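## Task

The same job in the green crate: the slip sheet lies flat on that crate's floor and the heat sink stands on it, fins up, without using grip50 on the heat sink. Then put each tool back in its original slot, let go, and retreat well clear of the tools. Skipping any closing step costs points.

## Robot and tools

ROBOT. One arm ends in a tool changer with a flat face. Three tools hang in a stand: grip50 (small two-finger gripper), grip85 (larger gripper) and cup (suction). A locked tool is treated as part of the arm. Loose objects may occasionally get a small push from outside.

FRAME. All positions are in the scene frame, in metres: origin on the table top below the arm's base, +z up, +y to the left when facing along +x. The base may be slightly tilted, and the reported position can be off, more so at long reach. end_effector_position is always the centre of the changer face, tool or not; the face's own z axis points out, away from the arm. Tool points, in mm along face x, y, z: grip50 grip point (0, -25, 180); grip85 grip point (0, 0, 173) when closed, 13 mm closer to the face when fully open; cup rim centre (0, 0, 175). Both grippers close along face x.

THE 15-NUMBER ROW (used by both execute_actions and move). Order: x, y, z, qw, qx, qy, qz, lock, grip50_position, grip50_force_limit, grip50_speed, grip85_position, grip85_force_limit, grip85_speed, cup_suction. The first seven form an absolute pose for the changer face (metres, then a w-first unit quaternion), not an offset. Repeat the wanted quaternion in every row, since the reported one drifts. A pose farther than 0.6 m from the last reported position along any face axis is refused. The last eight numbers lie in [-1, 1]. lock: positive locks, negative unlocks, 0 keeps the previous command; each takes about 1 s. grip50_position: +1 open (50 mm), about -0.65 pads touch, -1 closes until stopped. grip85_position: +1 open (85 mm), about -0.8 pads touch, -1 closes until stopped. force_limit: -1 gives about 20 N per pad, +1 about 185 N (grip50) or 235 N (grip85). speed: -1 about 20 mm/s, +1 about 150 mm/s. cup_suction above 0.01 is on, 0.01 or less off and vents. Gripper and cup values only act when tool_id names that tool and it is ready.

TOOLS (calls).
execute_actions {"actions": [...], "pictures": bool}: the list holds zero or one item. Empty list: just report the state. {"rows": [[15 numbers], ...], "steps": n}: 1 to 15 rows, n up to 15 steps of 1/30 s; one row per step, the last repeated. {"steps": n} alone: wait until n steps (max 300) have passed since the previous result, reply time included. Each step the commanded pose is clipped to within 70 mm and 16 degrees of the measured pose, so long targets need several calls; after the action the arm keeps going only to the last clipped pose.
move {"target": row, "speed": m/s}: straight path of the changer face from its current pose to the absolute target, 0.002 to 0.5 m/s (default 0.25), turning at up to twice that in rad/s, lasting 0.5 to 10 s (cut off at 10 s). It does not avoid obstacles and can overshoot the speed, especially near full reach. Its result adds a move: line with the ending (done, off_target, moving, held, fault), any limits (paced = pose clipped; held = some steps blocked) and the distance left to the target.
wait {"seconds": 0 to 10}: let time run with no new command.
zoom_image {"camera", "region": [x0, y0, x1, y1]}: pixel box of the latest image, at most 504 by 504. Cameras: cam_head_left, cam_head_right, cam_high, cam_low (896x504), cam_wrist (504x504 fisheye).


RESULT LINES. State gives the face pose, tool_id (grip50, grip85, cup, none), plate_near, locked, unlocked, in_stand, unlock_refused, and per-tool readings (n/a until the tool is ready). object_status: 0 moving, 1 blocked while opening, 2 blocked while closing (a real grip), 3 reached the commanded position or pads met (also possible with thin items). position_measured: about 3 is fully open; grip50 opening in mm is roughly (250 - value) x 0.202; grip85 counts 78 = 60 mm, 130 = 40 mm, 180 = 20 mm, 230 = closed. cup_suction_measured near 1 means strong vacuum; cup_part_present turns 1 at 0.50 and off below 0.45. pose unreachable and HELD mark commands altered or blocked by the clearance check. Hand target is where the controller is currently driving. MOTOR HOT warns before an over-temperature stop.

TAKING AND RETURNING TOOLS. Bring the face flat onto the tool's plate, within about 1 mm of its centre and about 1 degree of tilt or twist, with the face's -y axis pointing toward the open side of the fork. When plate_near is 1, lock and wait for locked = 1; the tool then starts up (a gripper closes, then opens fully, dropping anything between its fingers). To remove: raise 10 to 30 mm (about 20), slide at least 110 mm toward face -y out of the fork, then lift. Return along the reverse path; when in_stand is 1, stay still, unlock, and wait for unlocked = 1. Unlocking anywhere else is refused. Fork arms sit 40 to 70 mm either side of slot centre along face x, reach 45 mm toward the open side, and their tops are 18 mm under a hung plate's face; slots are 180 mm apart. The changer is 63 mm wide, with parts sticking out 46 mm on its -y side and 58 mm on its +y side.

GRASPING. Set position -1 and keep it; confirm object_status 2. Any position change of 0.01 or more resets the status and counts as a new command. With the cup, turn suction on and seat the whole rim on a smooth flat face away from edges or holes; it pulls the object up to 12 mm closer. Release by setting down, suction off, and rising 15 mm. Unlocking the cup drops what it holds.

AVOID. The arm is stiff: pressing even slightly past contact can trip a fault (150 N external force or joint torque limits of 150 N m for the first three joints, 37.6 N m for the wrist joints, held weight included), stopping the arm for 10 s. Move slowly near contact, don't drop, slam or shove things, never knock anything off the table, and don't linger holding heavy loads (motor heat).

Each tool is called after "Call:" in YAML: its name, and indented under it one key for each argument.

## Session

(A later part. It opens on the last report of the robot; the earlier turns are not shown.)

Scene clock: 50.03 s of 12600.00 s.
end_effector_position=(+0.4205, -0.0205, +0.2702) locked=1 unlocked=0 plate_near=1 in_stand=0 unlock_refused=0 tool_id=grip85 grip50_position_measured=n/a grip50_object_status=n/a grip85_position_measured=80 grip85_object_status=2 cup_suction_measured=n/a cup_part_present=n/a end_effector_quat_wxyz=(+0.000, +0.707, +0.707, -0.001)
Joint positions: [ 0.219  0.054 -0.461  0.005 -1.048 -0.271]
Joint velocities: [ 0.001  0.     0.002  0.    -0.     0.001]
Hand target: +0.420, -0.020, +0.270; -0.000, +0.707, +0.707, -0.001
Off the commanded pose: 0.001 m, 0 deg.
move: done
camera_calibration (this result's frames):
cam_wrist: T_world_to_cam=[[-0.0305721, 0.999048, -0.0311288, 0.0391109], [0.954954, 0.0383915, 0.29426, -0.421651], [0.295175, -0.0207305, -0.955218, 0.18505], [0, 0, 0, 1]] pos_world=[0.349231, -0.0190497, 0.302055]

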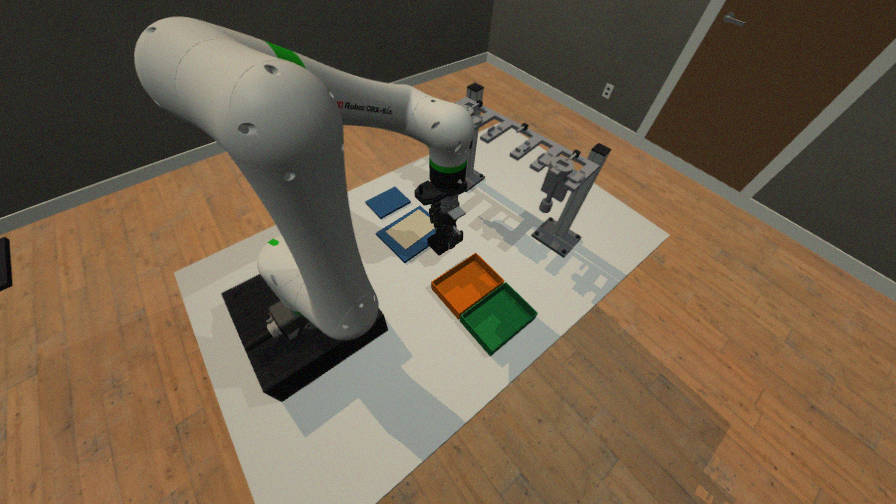

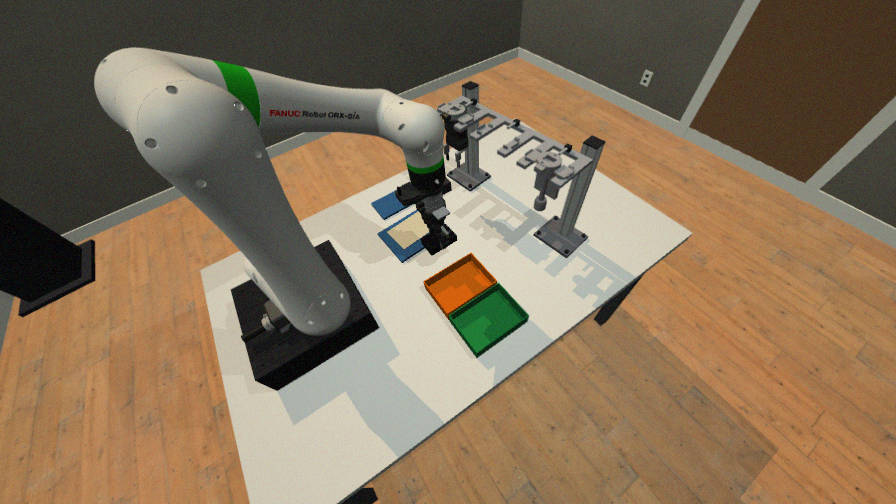

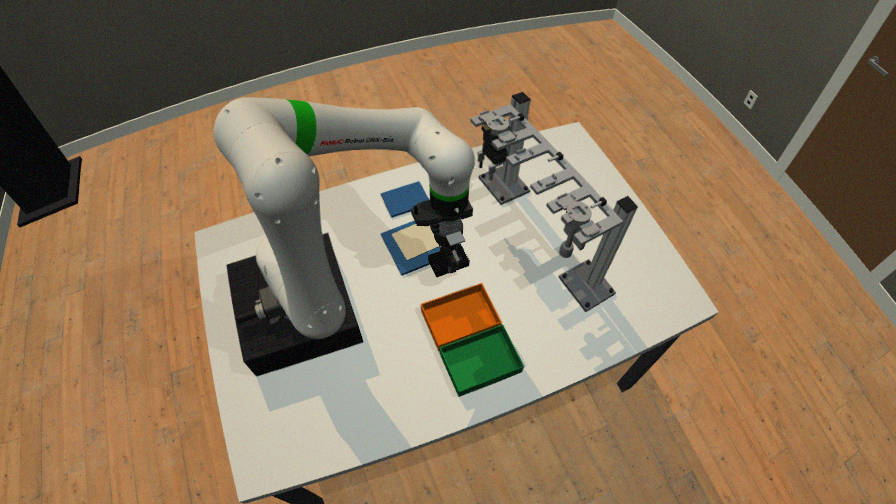

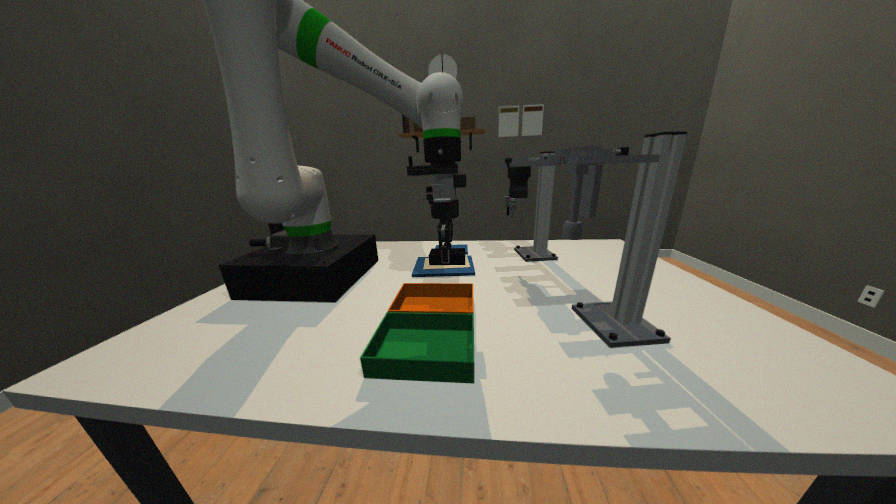

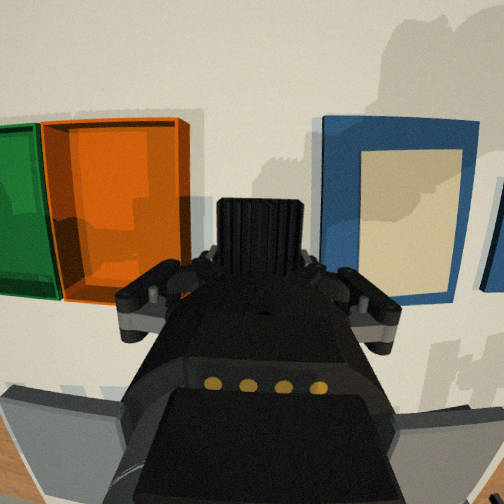

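Call:
move:
  target: [0.42,-0.02,0.1925,0,0.707,0.707,0,0,1,0,0,-1,-0.3,-0.5,0]
  speed: 0.05

Call:
execute_actions:
  actions:
    - {"rows":[[0.42,-0.02,0.1925,0,0.707,0.707,0,0,1,0,0,1,0,0,0]]}
  pictures: false

Call:
move:
  target: [0.42,-0.02,0.25,0,0.707,0.707,0,0,1,0,0,1,0,0,0]

Call:
move:
  target: [0.52,-0.0112,0.38,0,0.6574,0.7535,0,0,1,0,0,1,0,0,0]

Call:
move:
  target: [0.6756,0.0101,0.38,0,0.6574,0.7535,0,0,1,0,0,1,0,0,0]
  speed: 0.12

Call:
move:
  target: [0.6756,0.0101,0.3594,0,0.6574,0.7535,0,0,1,0,0,1,0,0,0]
  speed: 0.02

Call:
execute_actions:
  actions:
    - {"rows":[[0.6756,0.0101,0.3594,0,0.6574,0.7535,0,-1,1,0,0,1,0,0,0]]}
  pictures: false

Call:
execute_actions:
  actions:
    - {"steps":22}
  pictures: false

Scene clock: 55.13 s of 12600.00 s.
end_effector_position=(+0.4197, -0.0201, +0.1928) locked=1 unlocked=0 plate_near=1 in_stand=0 unlock_refused=0 tool_id=grip85 grip50_position_measured=n/a grip50_object_status=n/a grip85_position_measured=80 grip85_object_status=2 cup_suction_measured=n/a cup_part_present=n/a end_effector_quat_wxyz=(+0.000, +0.707, +0.707, -0.000)
Joint positions: [ 0.22   0.177 -0.542  0.004 -0.842 -0.272]
Joint velocities: [ 0.001  0.003 -0.    -0.001  0.004  0.   ]
Hand target: +0.420, -0.020, +0.193; +0.000, +0.707, +0.707, -0.000
Off the commanded pose: 0.000 m, 0 deg.
move: done
camera_calibration (this result's frames):
cam_wrist: T_world_to_cam=[[-0.0298904, 0.99913, -0.0290838, 0.0356037], [0.954368, 0.0371766, 0.29631, -0.398349], [0.297134, -0.0188998, -0.954649, 0.110415], [0, 0, 0, 1]] pos_world=[0.348428, -0.0186767, 0.224478]

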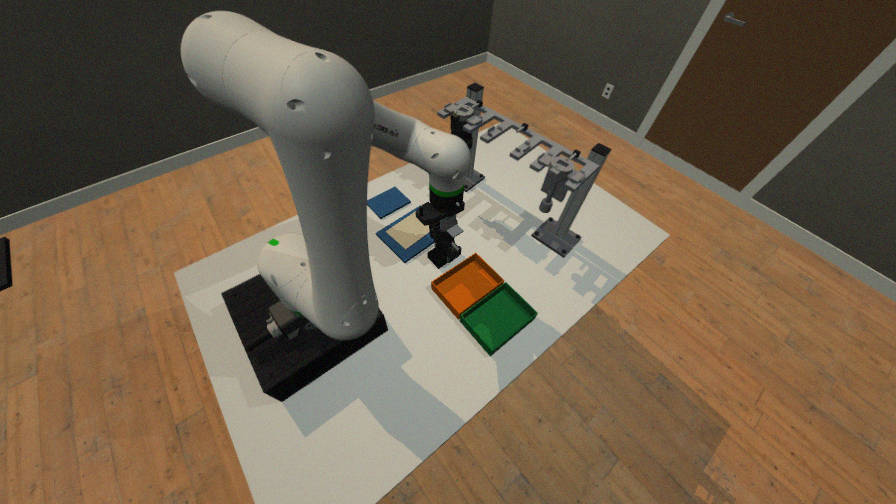

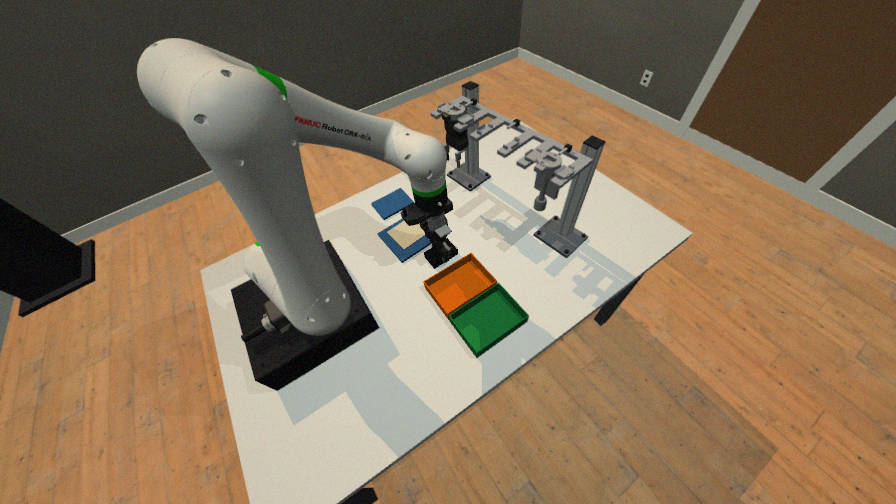

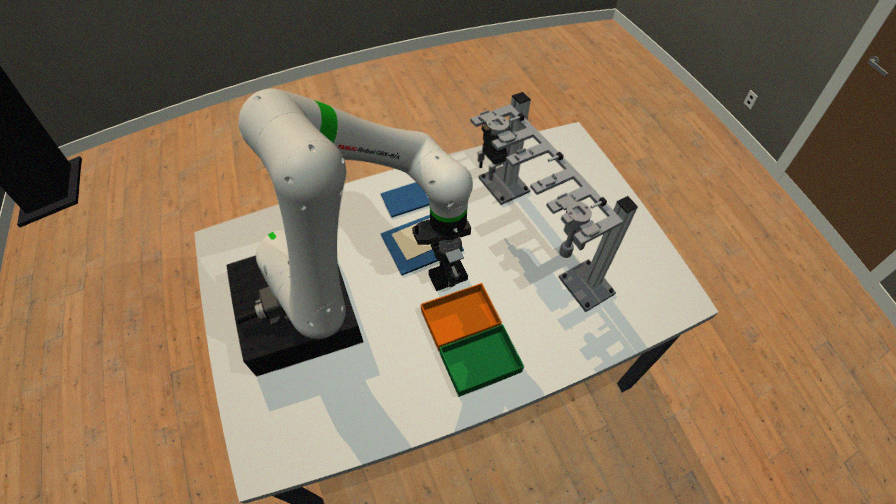

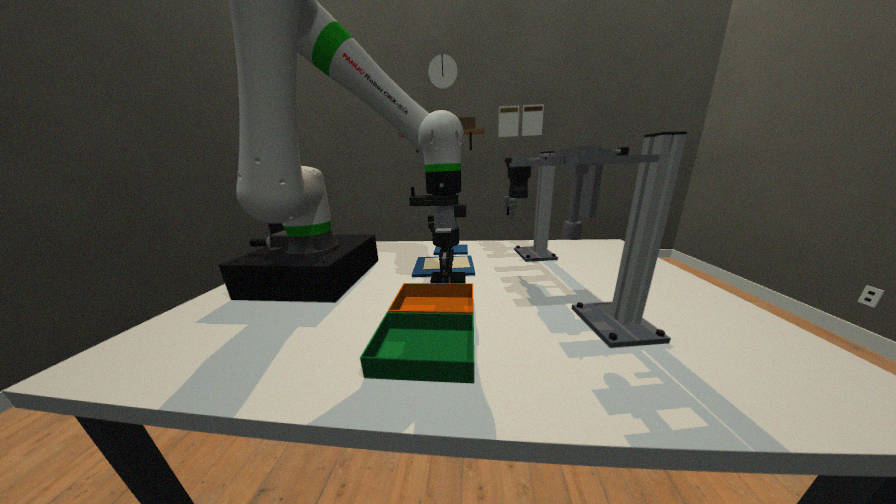

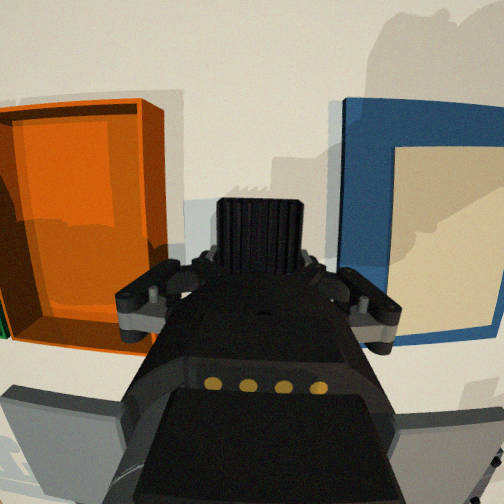

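Scene clock: 55.63 s of 12600.00 s.
end_effector_position=(+0.4200, -0.0200, +0.1925) locked=1 unlocked=0 plate_near=1 in_stand=0 unlock_refused=0 tool_id=grip85 grip50_position_measured=n/a grip50_object_status=n/a grip85_position_measured=4 grip85_object_status=0 cup_suction_measured=n/a cup_part_present=n/a end_effector_quat_wxyz=(-0.000, +0.707, +0.707, -0.000)
Joint positions: [ 0.22   0.179 -0.541  0.004 -0.841 -0.271]
Joint velocities: [ 0.    -0.001 -0.    -0.001 -0.     0.001]
Hand target: +0.420, -0.020, +0.192; +0.000, +0.707, +0.707, -0.000
Off the commanded pose: 0.000 m, 0 deg.
Steps of this call (steps 1 to 15: all 15 steps of this action). Readings (end_effector_position | what the end effector reports):
1: (+0.4198, -0.0201, +0.1928) | locked=1 unlocked=0 plate_near=1 in_stand=0 unlock_refused=0 tool_id=grip85 grip50_position_measured=n/a grip50_object_status=n/a grip85_position_measured=80 grip85_object_status=0 cup_suction_measured=n/a cup_part_present=n/a
2: (+0.4199, -0.0201, +0.1924) | locked=1 unlocked=0 plate_near=1 in_stand=0 unlock_refused=0 tool_id=grip85 grip50_position_measured=n/a grip50_object_status=n/a grip85_position_measured=79 grip85_object_status=0 cup_suction_measured=n/a cup_part_present=n/a
4: (+0.4198, -0.0201, +0.1922) | locked=1 unlocked=0 plate_near=1 in_stand=0 unlock_refused=0 tool_id=grip85 grip50_position_measured=n/a grip50_object_status=n/a grip85_position_measured=68 grip85_object_status=0 cup_suction_measured=n/a cup_part_present=n/a
8: (+0.4198, -0.0200, +0.1923) | locked=1 unlocked=0 plate_near=1 in_stand=0 unlock_refused=0 tool_id=grip85 grip50_position_measured=n/a grip50_object_status=n/a grip85_position_measured=39 grip85_object_status=0 cup_suction_measured=n/a cup_part_present=n/a
15: the state above

Scene clock: 56.70 s of 12600.00 s.
end_effector_position=(+0.4202, -0.0199, +0.2499) locked=1 unlocked=0 plate_near=1 in_stand=0 unlock_refused=0 tool_id=grip85 grip50_position_measured=n/a grip50_object_status=n/a grip85_position_measured=3 grip85_object_status=3 cup_suction_measured=n/a cup_part_present=n/a end_effector_quat_wxyz=(-0.000, +0.707, +0.707, +0.000)
Joint positions: [ 0.22   0.081 -0.486  0.003 -0.994 -0.271]
Joint velocities: [ 0.     0.     0.    -0.001 -0.001  0.   ]
Hand target: +0.420, -0.020, +0.250; -0.000, +0.707, +0.707, +0.000
Off the commanded pose: 0.000 m, 0 deg.
move: done
camera_calibration (this result's frames):
cam_wrist: T_world_to_cam=[[-0.0307722, 0.999118, -0.02857, 0.0372829], [0.954444, 0.0378598, 0.295978, -0.415649], [0.296799, -0.0181606, -0.954767, 0.164946], [0, 0, 0, 1]] pos_world=[0.348906, -0.0185181, 0.281573]

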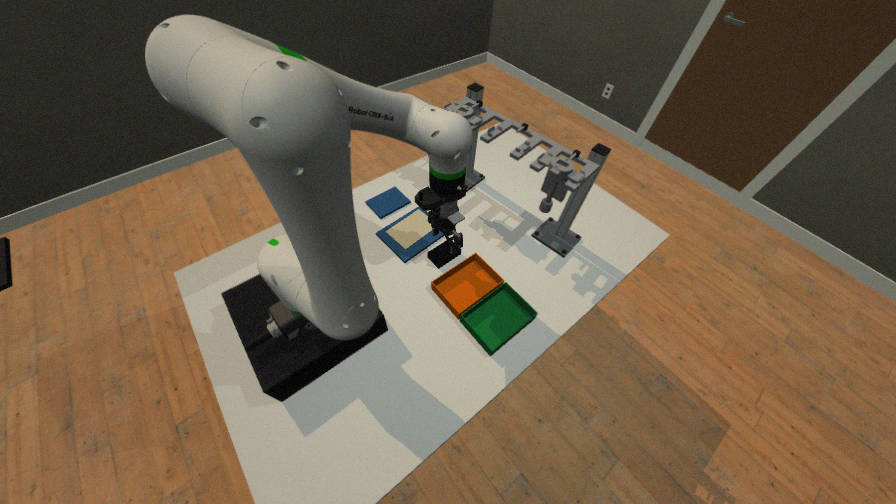

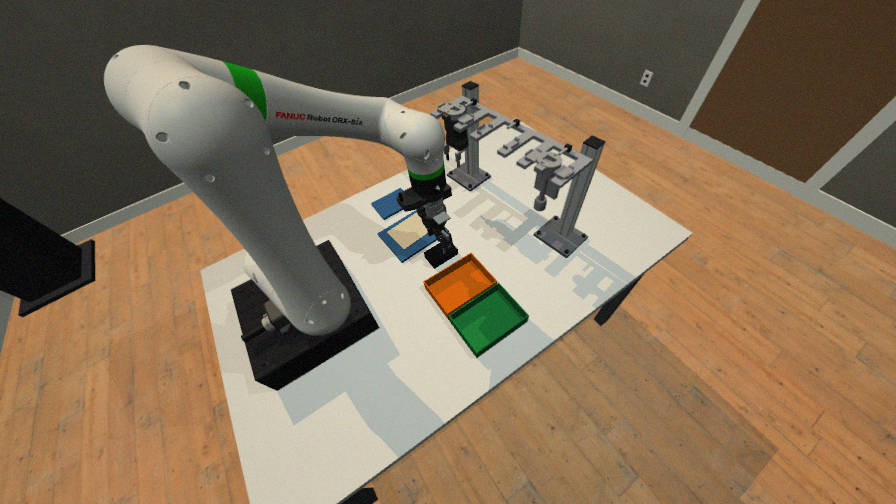

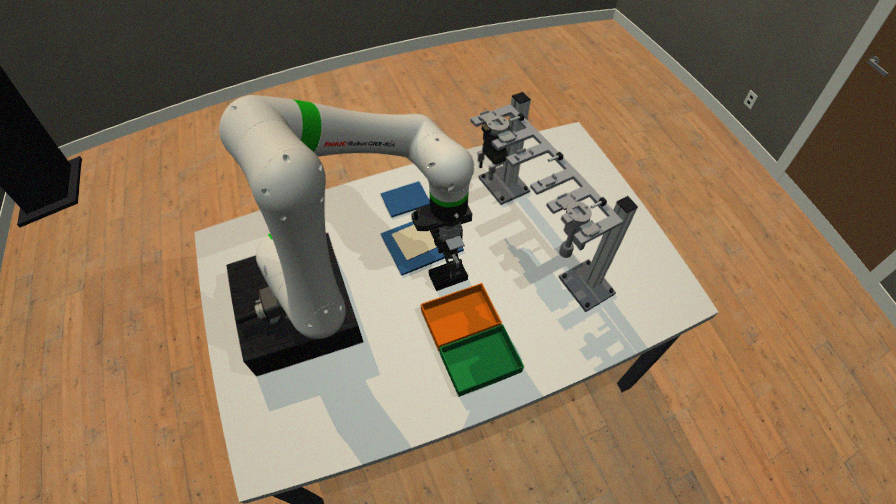

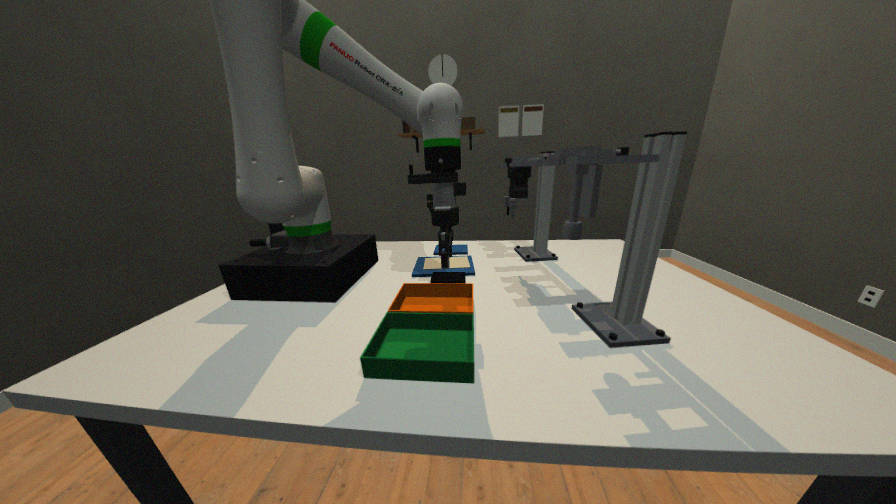

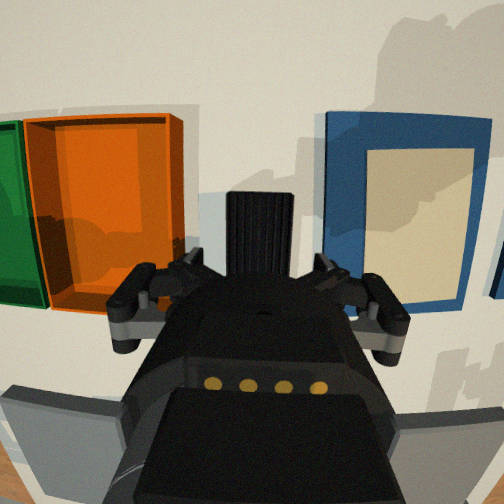

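Scene clock: 57.83 s of 12600.00 s.
end_effector_position=(+0.5206, -0.0113, +0.3796) locked=1 unlocked=0 plate_near=1 in_stand=0 unlock_refused=0 tool_id=grip85 grip50_position_measured=n/a grip50_object_status=n/a grip85_position_measured=3 grip85_object_status=3 cup_suction_measured=n/a cup_part_present=n/a end_effector_quat_wxyz=(-0.000, +0.657, +0.754, +0.000)
Joint positions: [ 0.184  0.195 -0.026  0.002 -1.341 -0.096]
Joint velocities: [ 0.     0.001  0.003 -0.001 -0.001 -0.001]
Hand target: +0.521, -0.011, +0.380; -0.000, +0.657, +0.754, +0.000
Off the commanded pose: 0.001 m, 0 deg.
move: done
camera_calibration (this result's frames):
cam_wrist: T_world_to_cam=[[-0.166595, 0.985616, -0.0284082, 0.105965], [0.940356, 0.167479, 0.296111, -0.541399], [0.29661, 0.0226168, -0.954731, 0.259705], [0, 0, 0, 1]] pos_world=[0.44973, -0.0196417, 0.411273]

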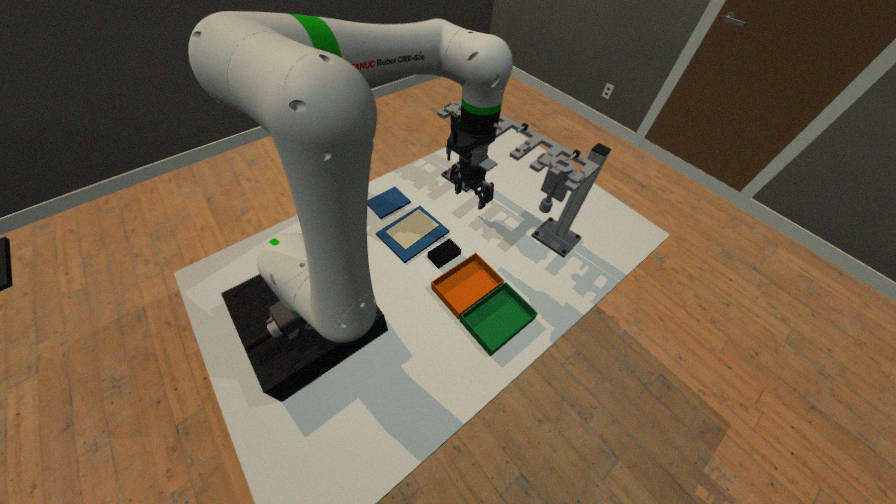

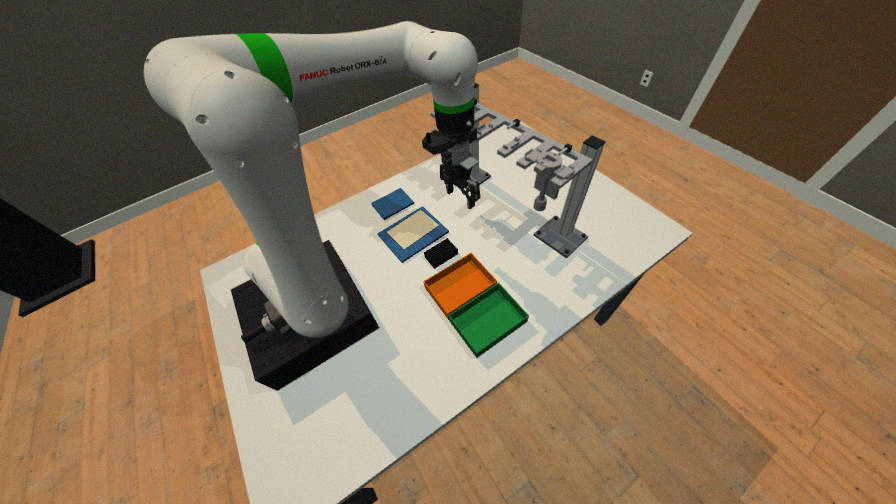

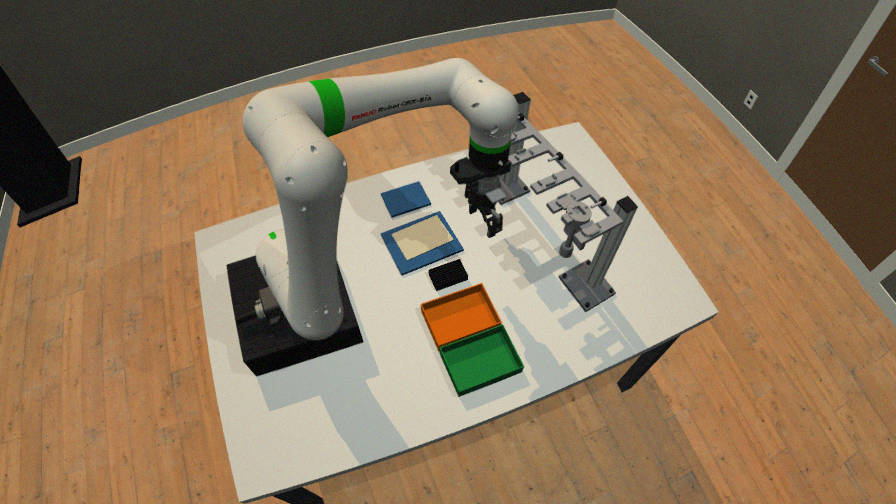

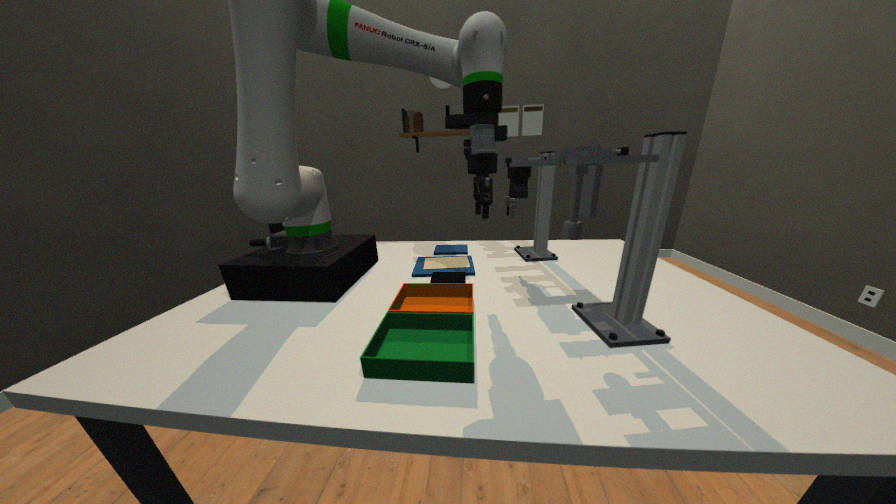

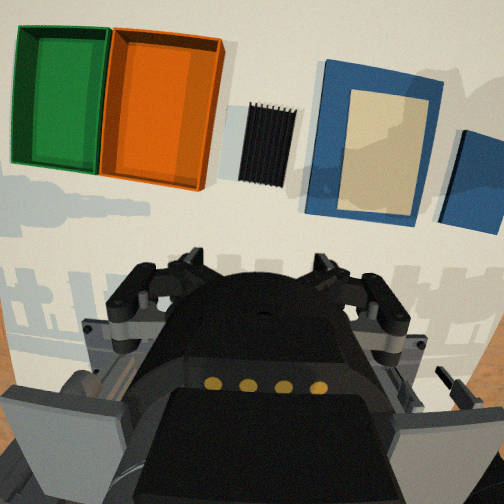

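Scene clock: 59.53 s of 12600.00 s.
end_effector_position=(+0.6758, +0.0096, +0.3796) locked=1 unlocked=0 plate_near=1 in_stand=0 unlock_refused=0 tool_id=grip85 grip50_position_measured=n/a grip50_object_status=n/a grip85_position_measured=3 grip85_object_status=3 cup_suction_measured=n/a cup_part_present=n/a end_effector_quat_wxyz=(+0.000, +0.657, +0.754, -0.000)
Joint positions: [ 0.16   0.593  0.523  0.003 -1.491 -0.073]
Joint velocities: [ 0.     0.002  0.002 -0.003 -0.001  0.   ]
Hand target: +0.676, +0.010, +0.380; -0.000, +0.657, +0.754, +0.000
Off the commanded pose: 0.001 m, 0 deg.
move: done
camera_calibration (this result's frames):
cam_wrist: T_world_to_cam=[[-0.166104, 0.985678, -0.0291305, 0.111226], [0.940379, 0.167224, 0.296181, -0.690911], [0.29681, 0.0218031, -0.954688, 0.213086], [0, 0, 0, 1]] pos_world=[0.604948, 0.00125776, 0.411306]

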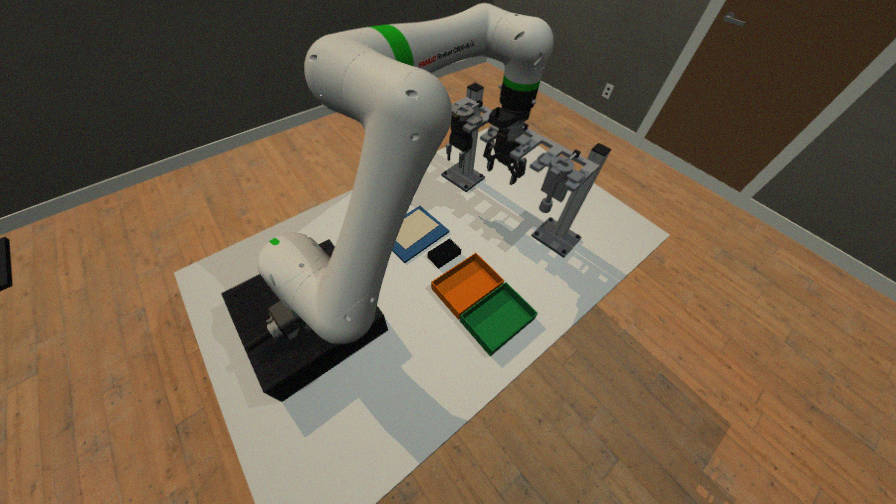

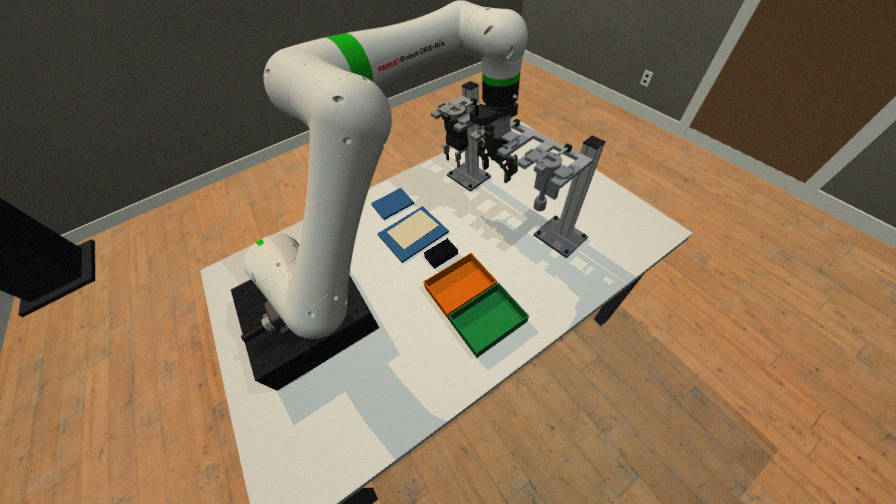

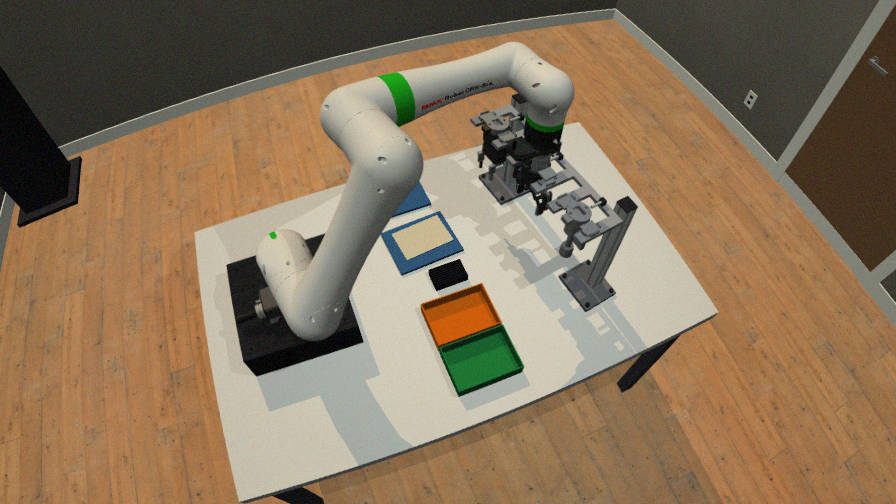

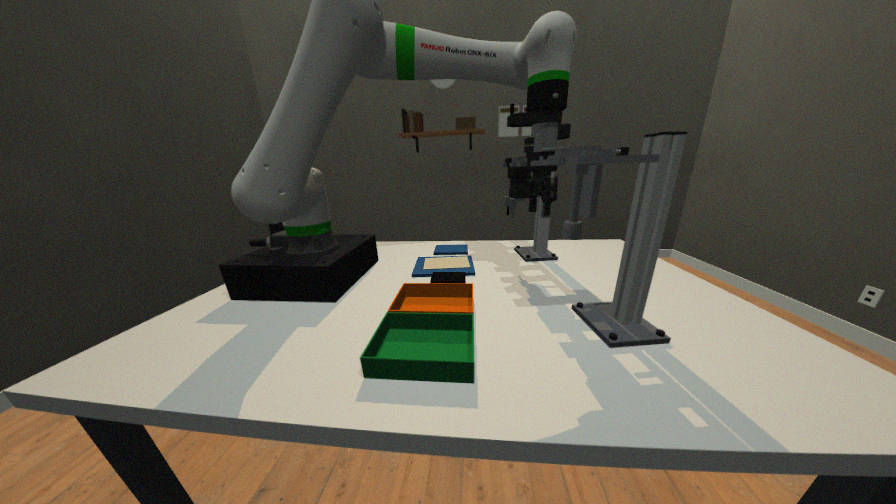

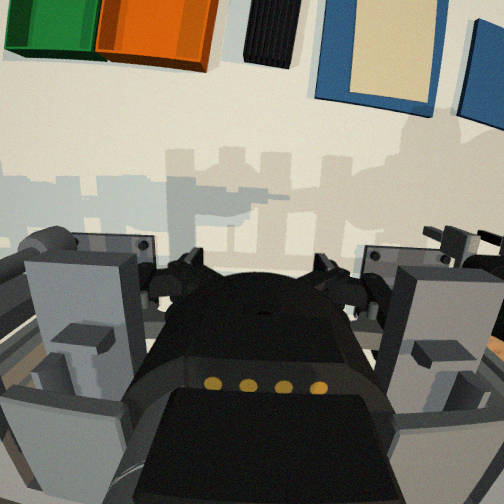

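Scene clock: 60.77 s of 12600.00 s.
end_effector_position=(+0.6755, +0.0101, +0.3594) locked=1 unlocked=0 plate_near=1 in_stand=1 unlock_refused=0 tool_id=grip85 grip50_position_measured=n/a grip50_object_status=n/a grip85_position_measured=3 grip85_object_status=3 cup_suction_measured=n/a cup_part_present=n/a end_effector_quat_wxyz=(+0.000, +0.657, +0.753, +0.000)
Joint positions: [ 0.161  0.598  0.483  0.002 -1.446 -0.075]
Joint velocities: [-0.     0.    -0.002  0.     0.002  0.001]
Hand target: +0.676, +0.010, +0.359; +0.000, +0.657, +0.753, -0.000
Off the commanded pose: 0.000 m, 0 deg.
move: done
camera_calibration (this result's frames):
cam_wrist: T_world_to_cam=[[-0.16548, 0.985792, -0.0288318, 0.109559], [0.940524, 0.166542, 0.296105, -0.684834], [0.296699, 0.0218826, -0.95472, 0.193968], [0, 0, 0, 1]] pos_world=[0.604682, 0.00180702, 0.391127]

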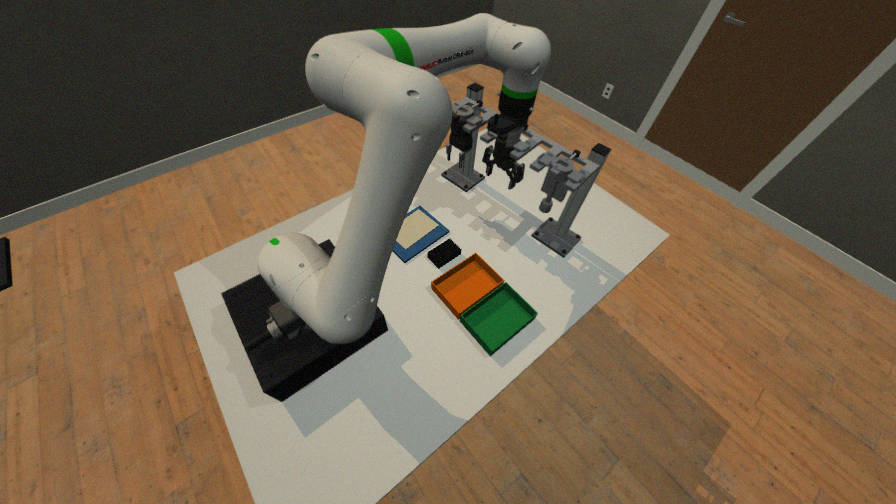

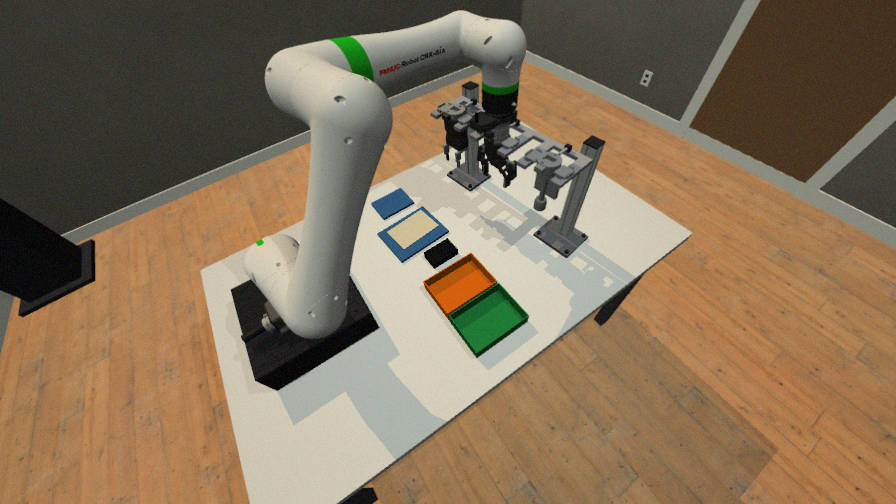

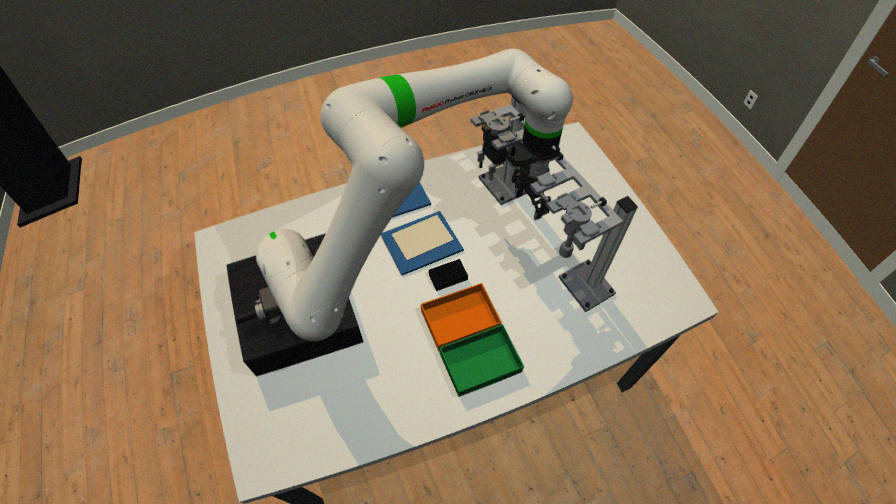

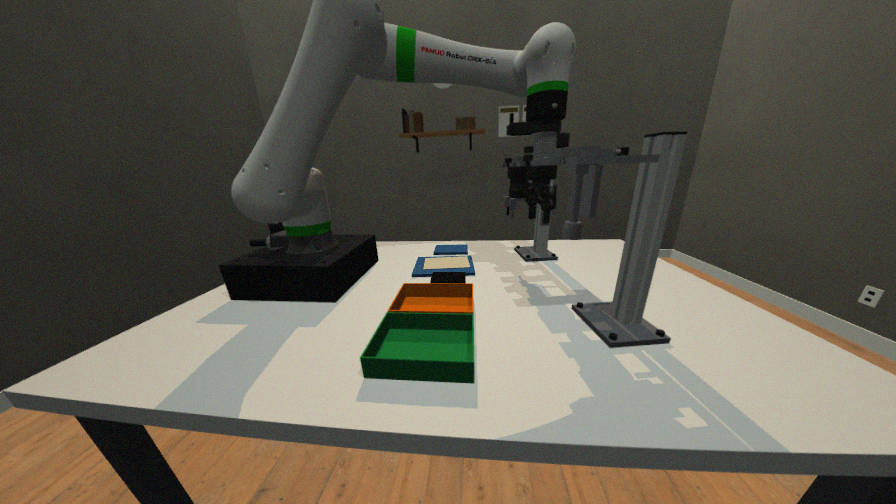

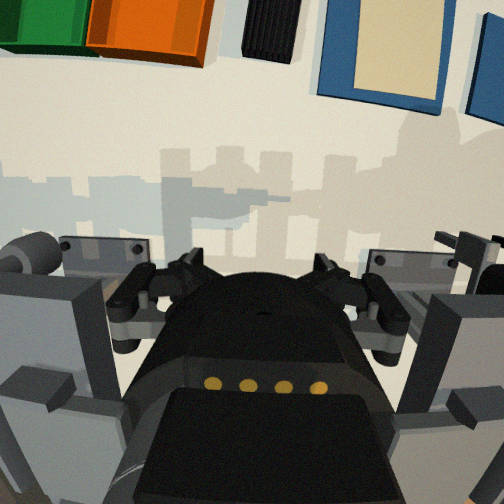

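Scene clock: 61.27 s of 12600.00 s.
end_effector_position=(+0.6756, +0.0101, +0.3594) locked=0 unlocked=0 plate_near=1 in_stand=1 unlock_refused=0 tool_id=none grip50_position_measured=n/a grip50_object_status=n/a grip85_position_measured=n/a grip85_object_status=n/a cup_suction_measured=n/a cup_part_present=n/a end_effector_quat_wxyz=(-0.000, +0.657, +0.753, +0.000)
Joint positions: [ 0.161  0.598  0.484  0.002 -1.446 -0.075]
Joint velocities: [ 0.    -0.     0.001  0.002 -0.     0.001]
Hand target: +0.676, +0.010, +0.359; +0.000, +0.657, +0.754, +0.000
Off the commanded pose: 0.000 m, 0 deg.
Steps of this call (steps 1 to 15: all 15 steps of this action). Readings (end_effector_position | what the end effector reports):
1: (+0.6755, +0.0101, +0.3593) | locked=1 unlocked=0 plate_near=1 in_stand=1 unlock_refused=0 tool_id=grip85 grip50_position_measured=n/a grip50_object_status=n/a grip85_position_measured=3 grip85_object_status=3 cup_suction_measured=n/a cup_part_present=n/a
2: (+0.6755, +0.0101, +0.3592) | locked=1 unlocked=0 plate_near=1 in_stand=1 unlock_refused=0 tool_id=grip85 grip50_position_measured=n/a grip50_object_status=n/a grip85_position_measured=3 grip85_object_status=3 cup_suction_measured=n/a cup_part_present=n/a
4: (+0.6755, +0.0101, +0.3592) | locked=1 unlocked=0 plate_near=1 in_stand=1 unlock_refused=0 tool_id=grip85 grip50_position_measured=n/a grip50_object_status=n/a grip85_position_measured=3 grip85_object_status=3 cup_suction_measured=n/a cup_part_present=n/a
8: (+0.6755, +0.0101, +0.3592) | locked=0 unlocked=0 plate_near=1 in_stand=1 unlock_refused=0 tool_id=none grip50_position_measured=n/a grip50_object_status=n/a grip85_position_measured=n/a grip85_object_status=n/a cup_suction_measured=n/a cup_part_present=n/a
15: the state above

Scene clock: 62.00 s of 12600.00 s.
end_effector_position=(+0.6756, +0.0101, +0.3594) locked=0 unlocked=1 plate_near=1 in_stand=1 unlock_refused=0 tool_id=none grip50_position_measured=n/a grip50_object_status=n/a grip85_position_measured=n/a grip85_object_status=n/a cup_suction_measured=n/a cup_part_present=n/a end_effector_quat_wxyz=(-0.000, +0.657, +0.754, +0.000)
Joint positions: [ 0.161  0.598  0.484  0.002 -1.446 -0.074]
Joint velocities: [ 0.    -0.    -0.001 -0.001 -0.     0.001]
Hand target: +0.676, +0.010, +0.359; +0.000, +0.657, +0.754, +0.000
Off the commanded pose: 0.000 m, 0 deg.
Steps of this call (steps 1 to 22: nothing new was sent). Readings (end_effector_position | what the end effector reports):
1: (+0.6756, +0.0101, +0.3594) | locked=0 unlocked=0 plate_near=1 in_stand=1 unlock_refused=0 tool_id=none grip50_position_measured=n/a grip50_object_status=n/a grip85_position_measured=n/a grip85_object_status=n/a cup_suction_measured=n/a cup_part_present=n/a
2: (+0.6756, +0.0101, +0.3594) | locked=0 unlocked=0 plate_near=1 in_stand=1 unlock_refused=0 tool_id=none grip50_position_measured=n/a grip50_object_status=n/a grip85_position_measured=n/a grip85_object_status=n/a cup_suction_measured=n/a cup_part_present=n/a
4: (+0.6756, +0.0101, +0.3594) | locked=0 unlocked=0 plate_near=1 in_stand=1 unlock_refused=0 tool_id=none grip50_position_measured=n/a grip50_object_status=n/a grip85_position_measured=n/a grip85_object_status=n/a cup_suction_measured=n/a cup_part_present=n/a
8: (+0.6756, +0.0101, +0.3594) | locked=0 unlocked=0 plate_near=1 in_stand=1 unlock_refused=0 tool_id=none grip50_position_measured=n/a grip50_object_status=n/a grip85_position_measured=n/a grip85_object_status=n/a cup_suction_measured=n/a cup_part_present=n/a
22: the state above


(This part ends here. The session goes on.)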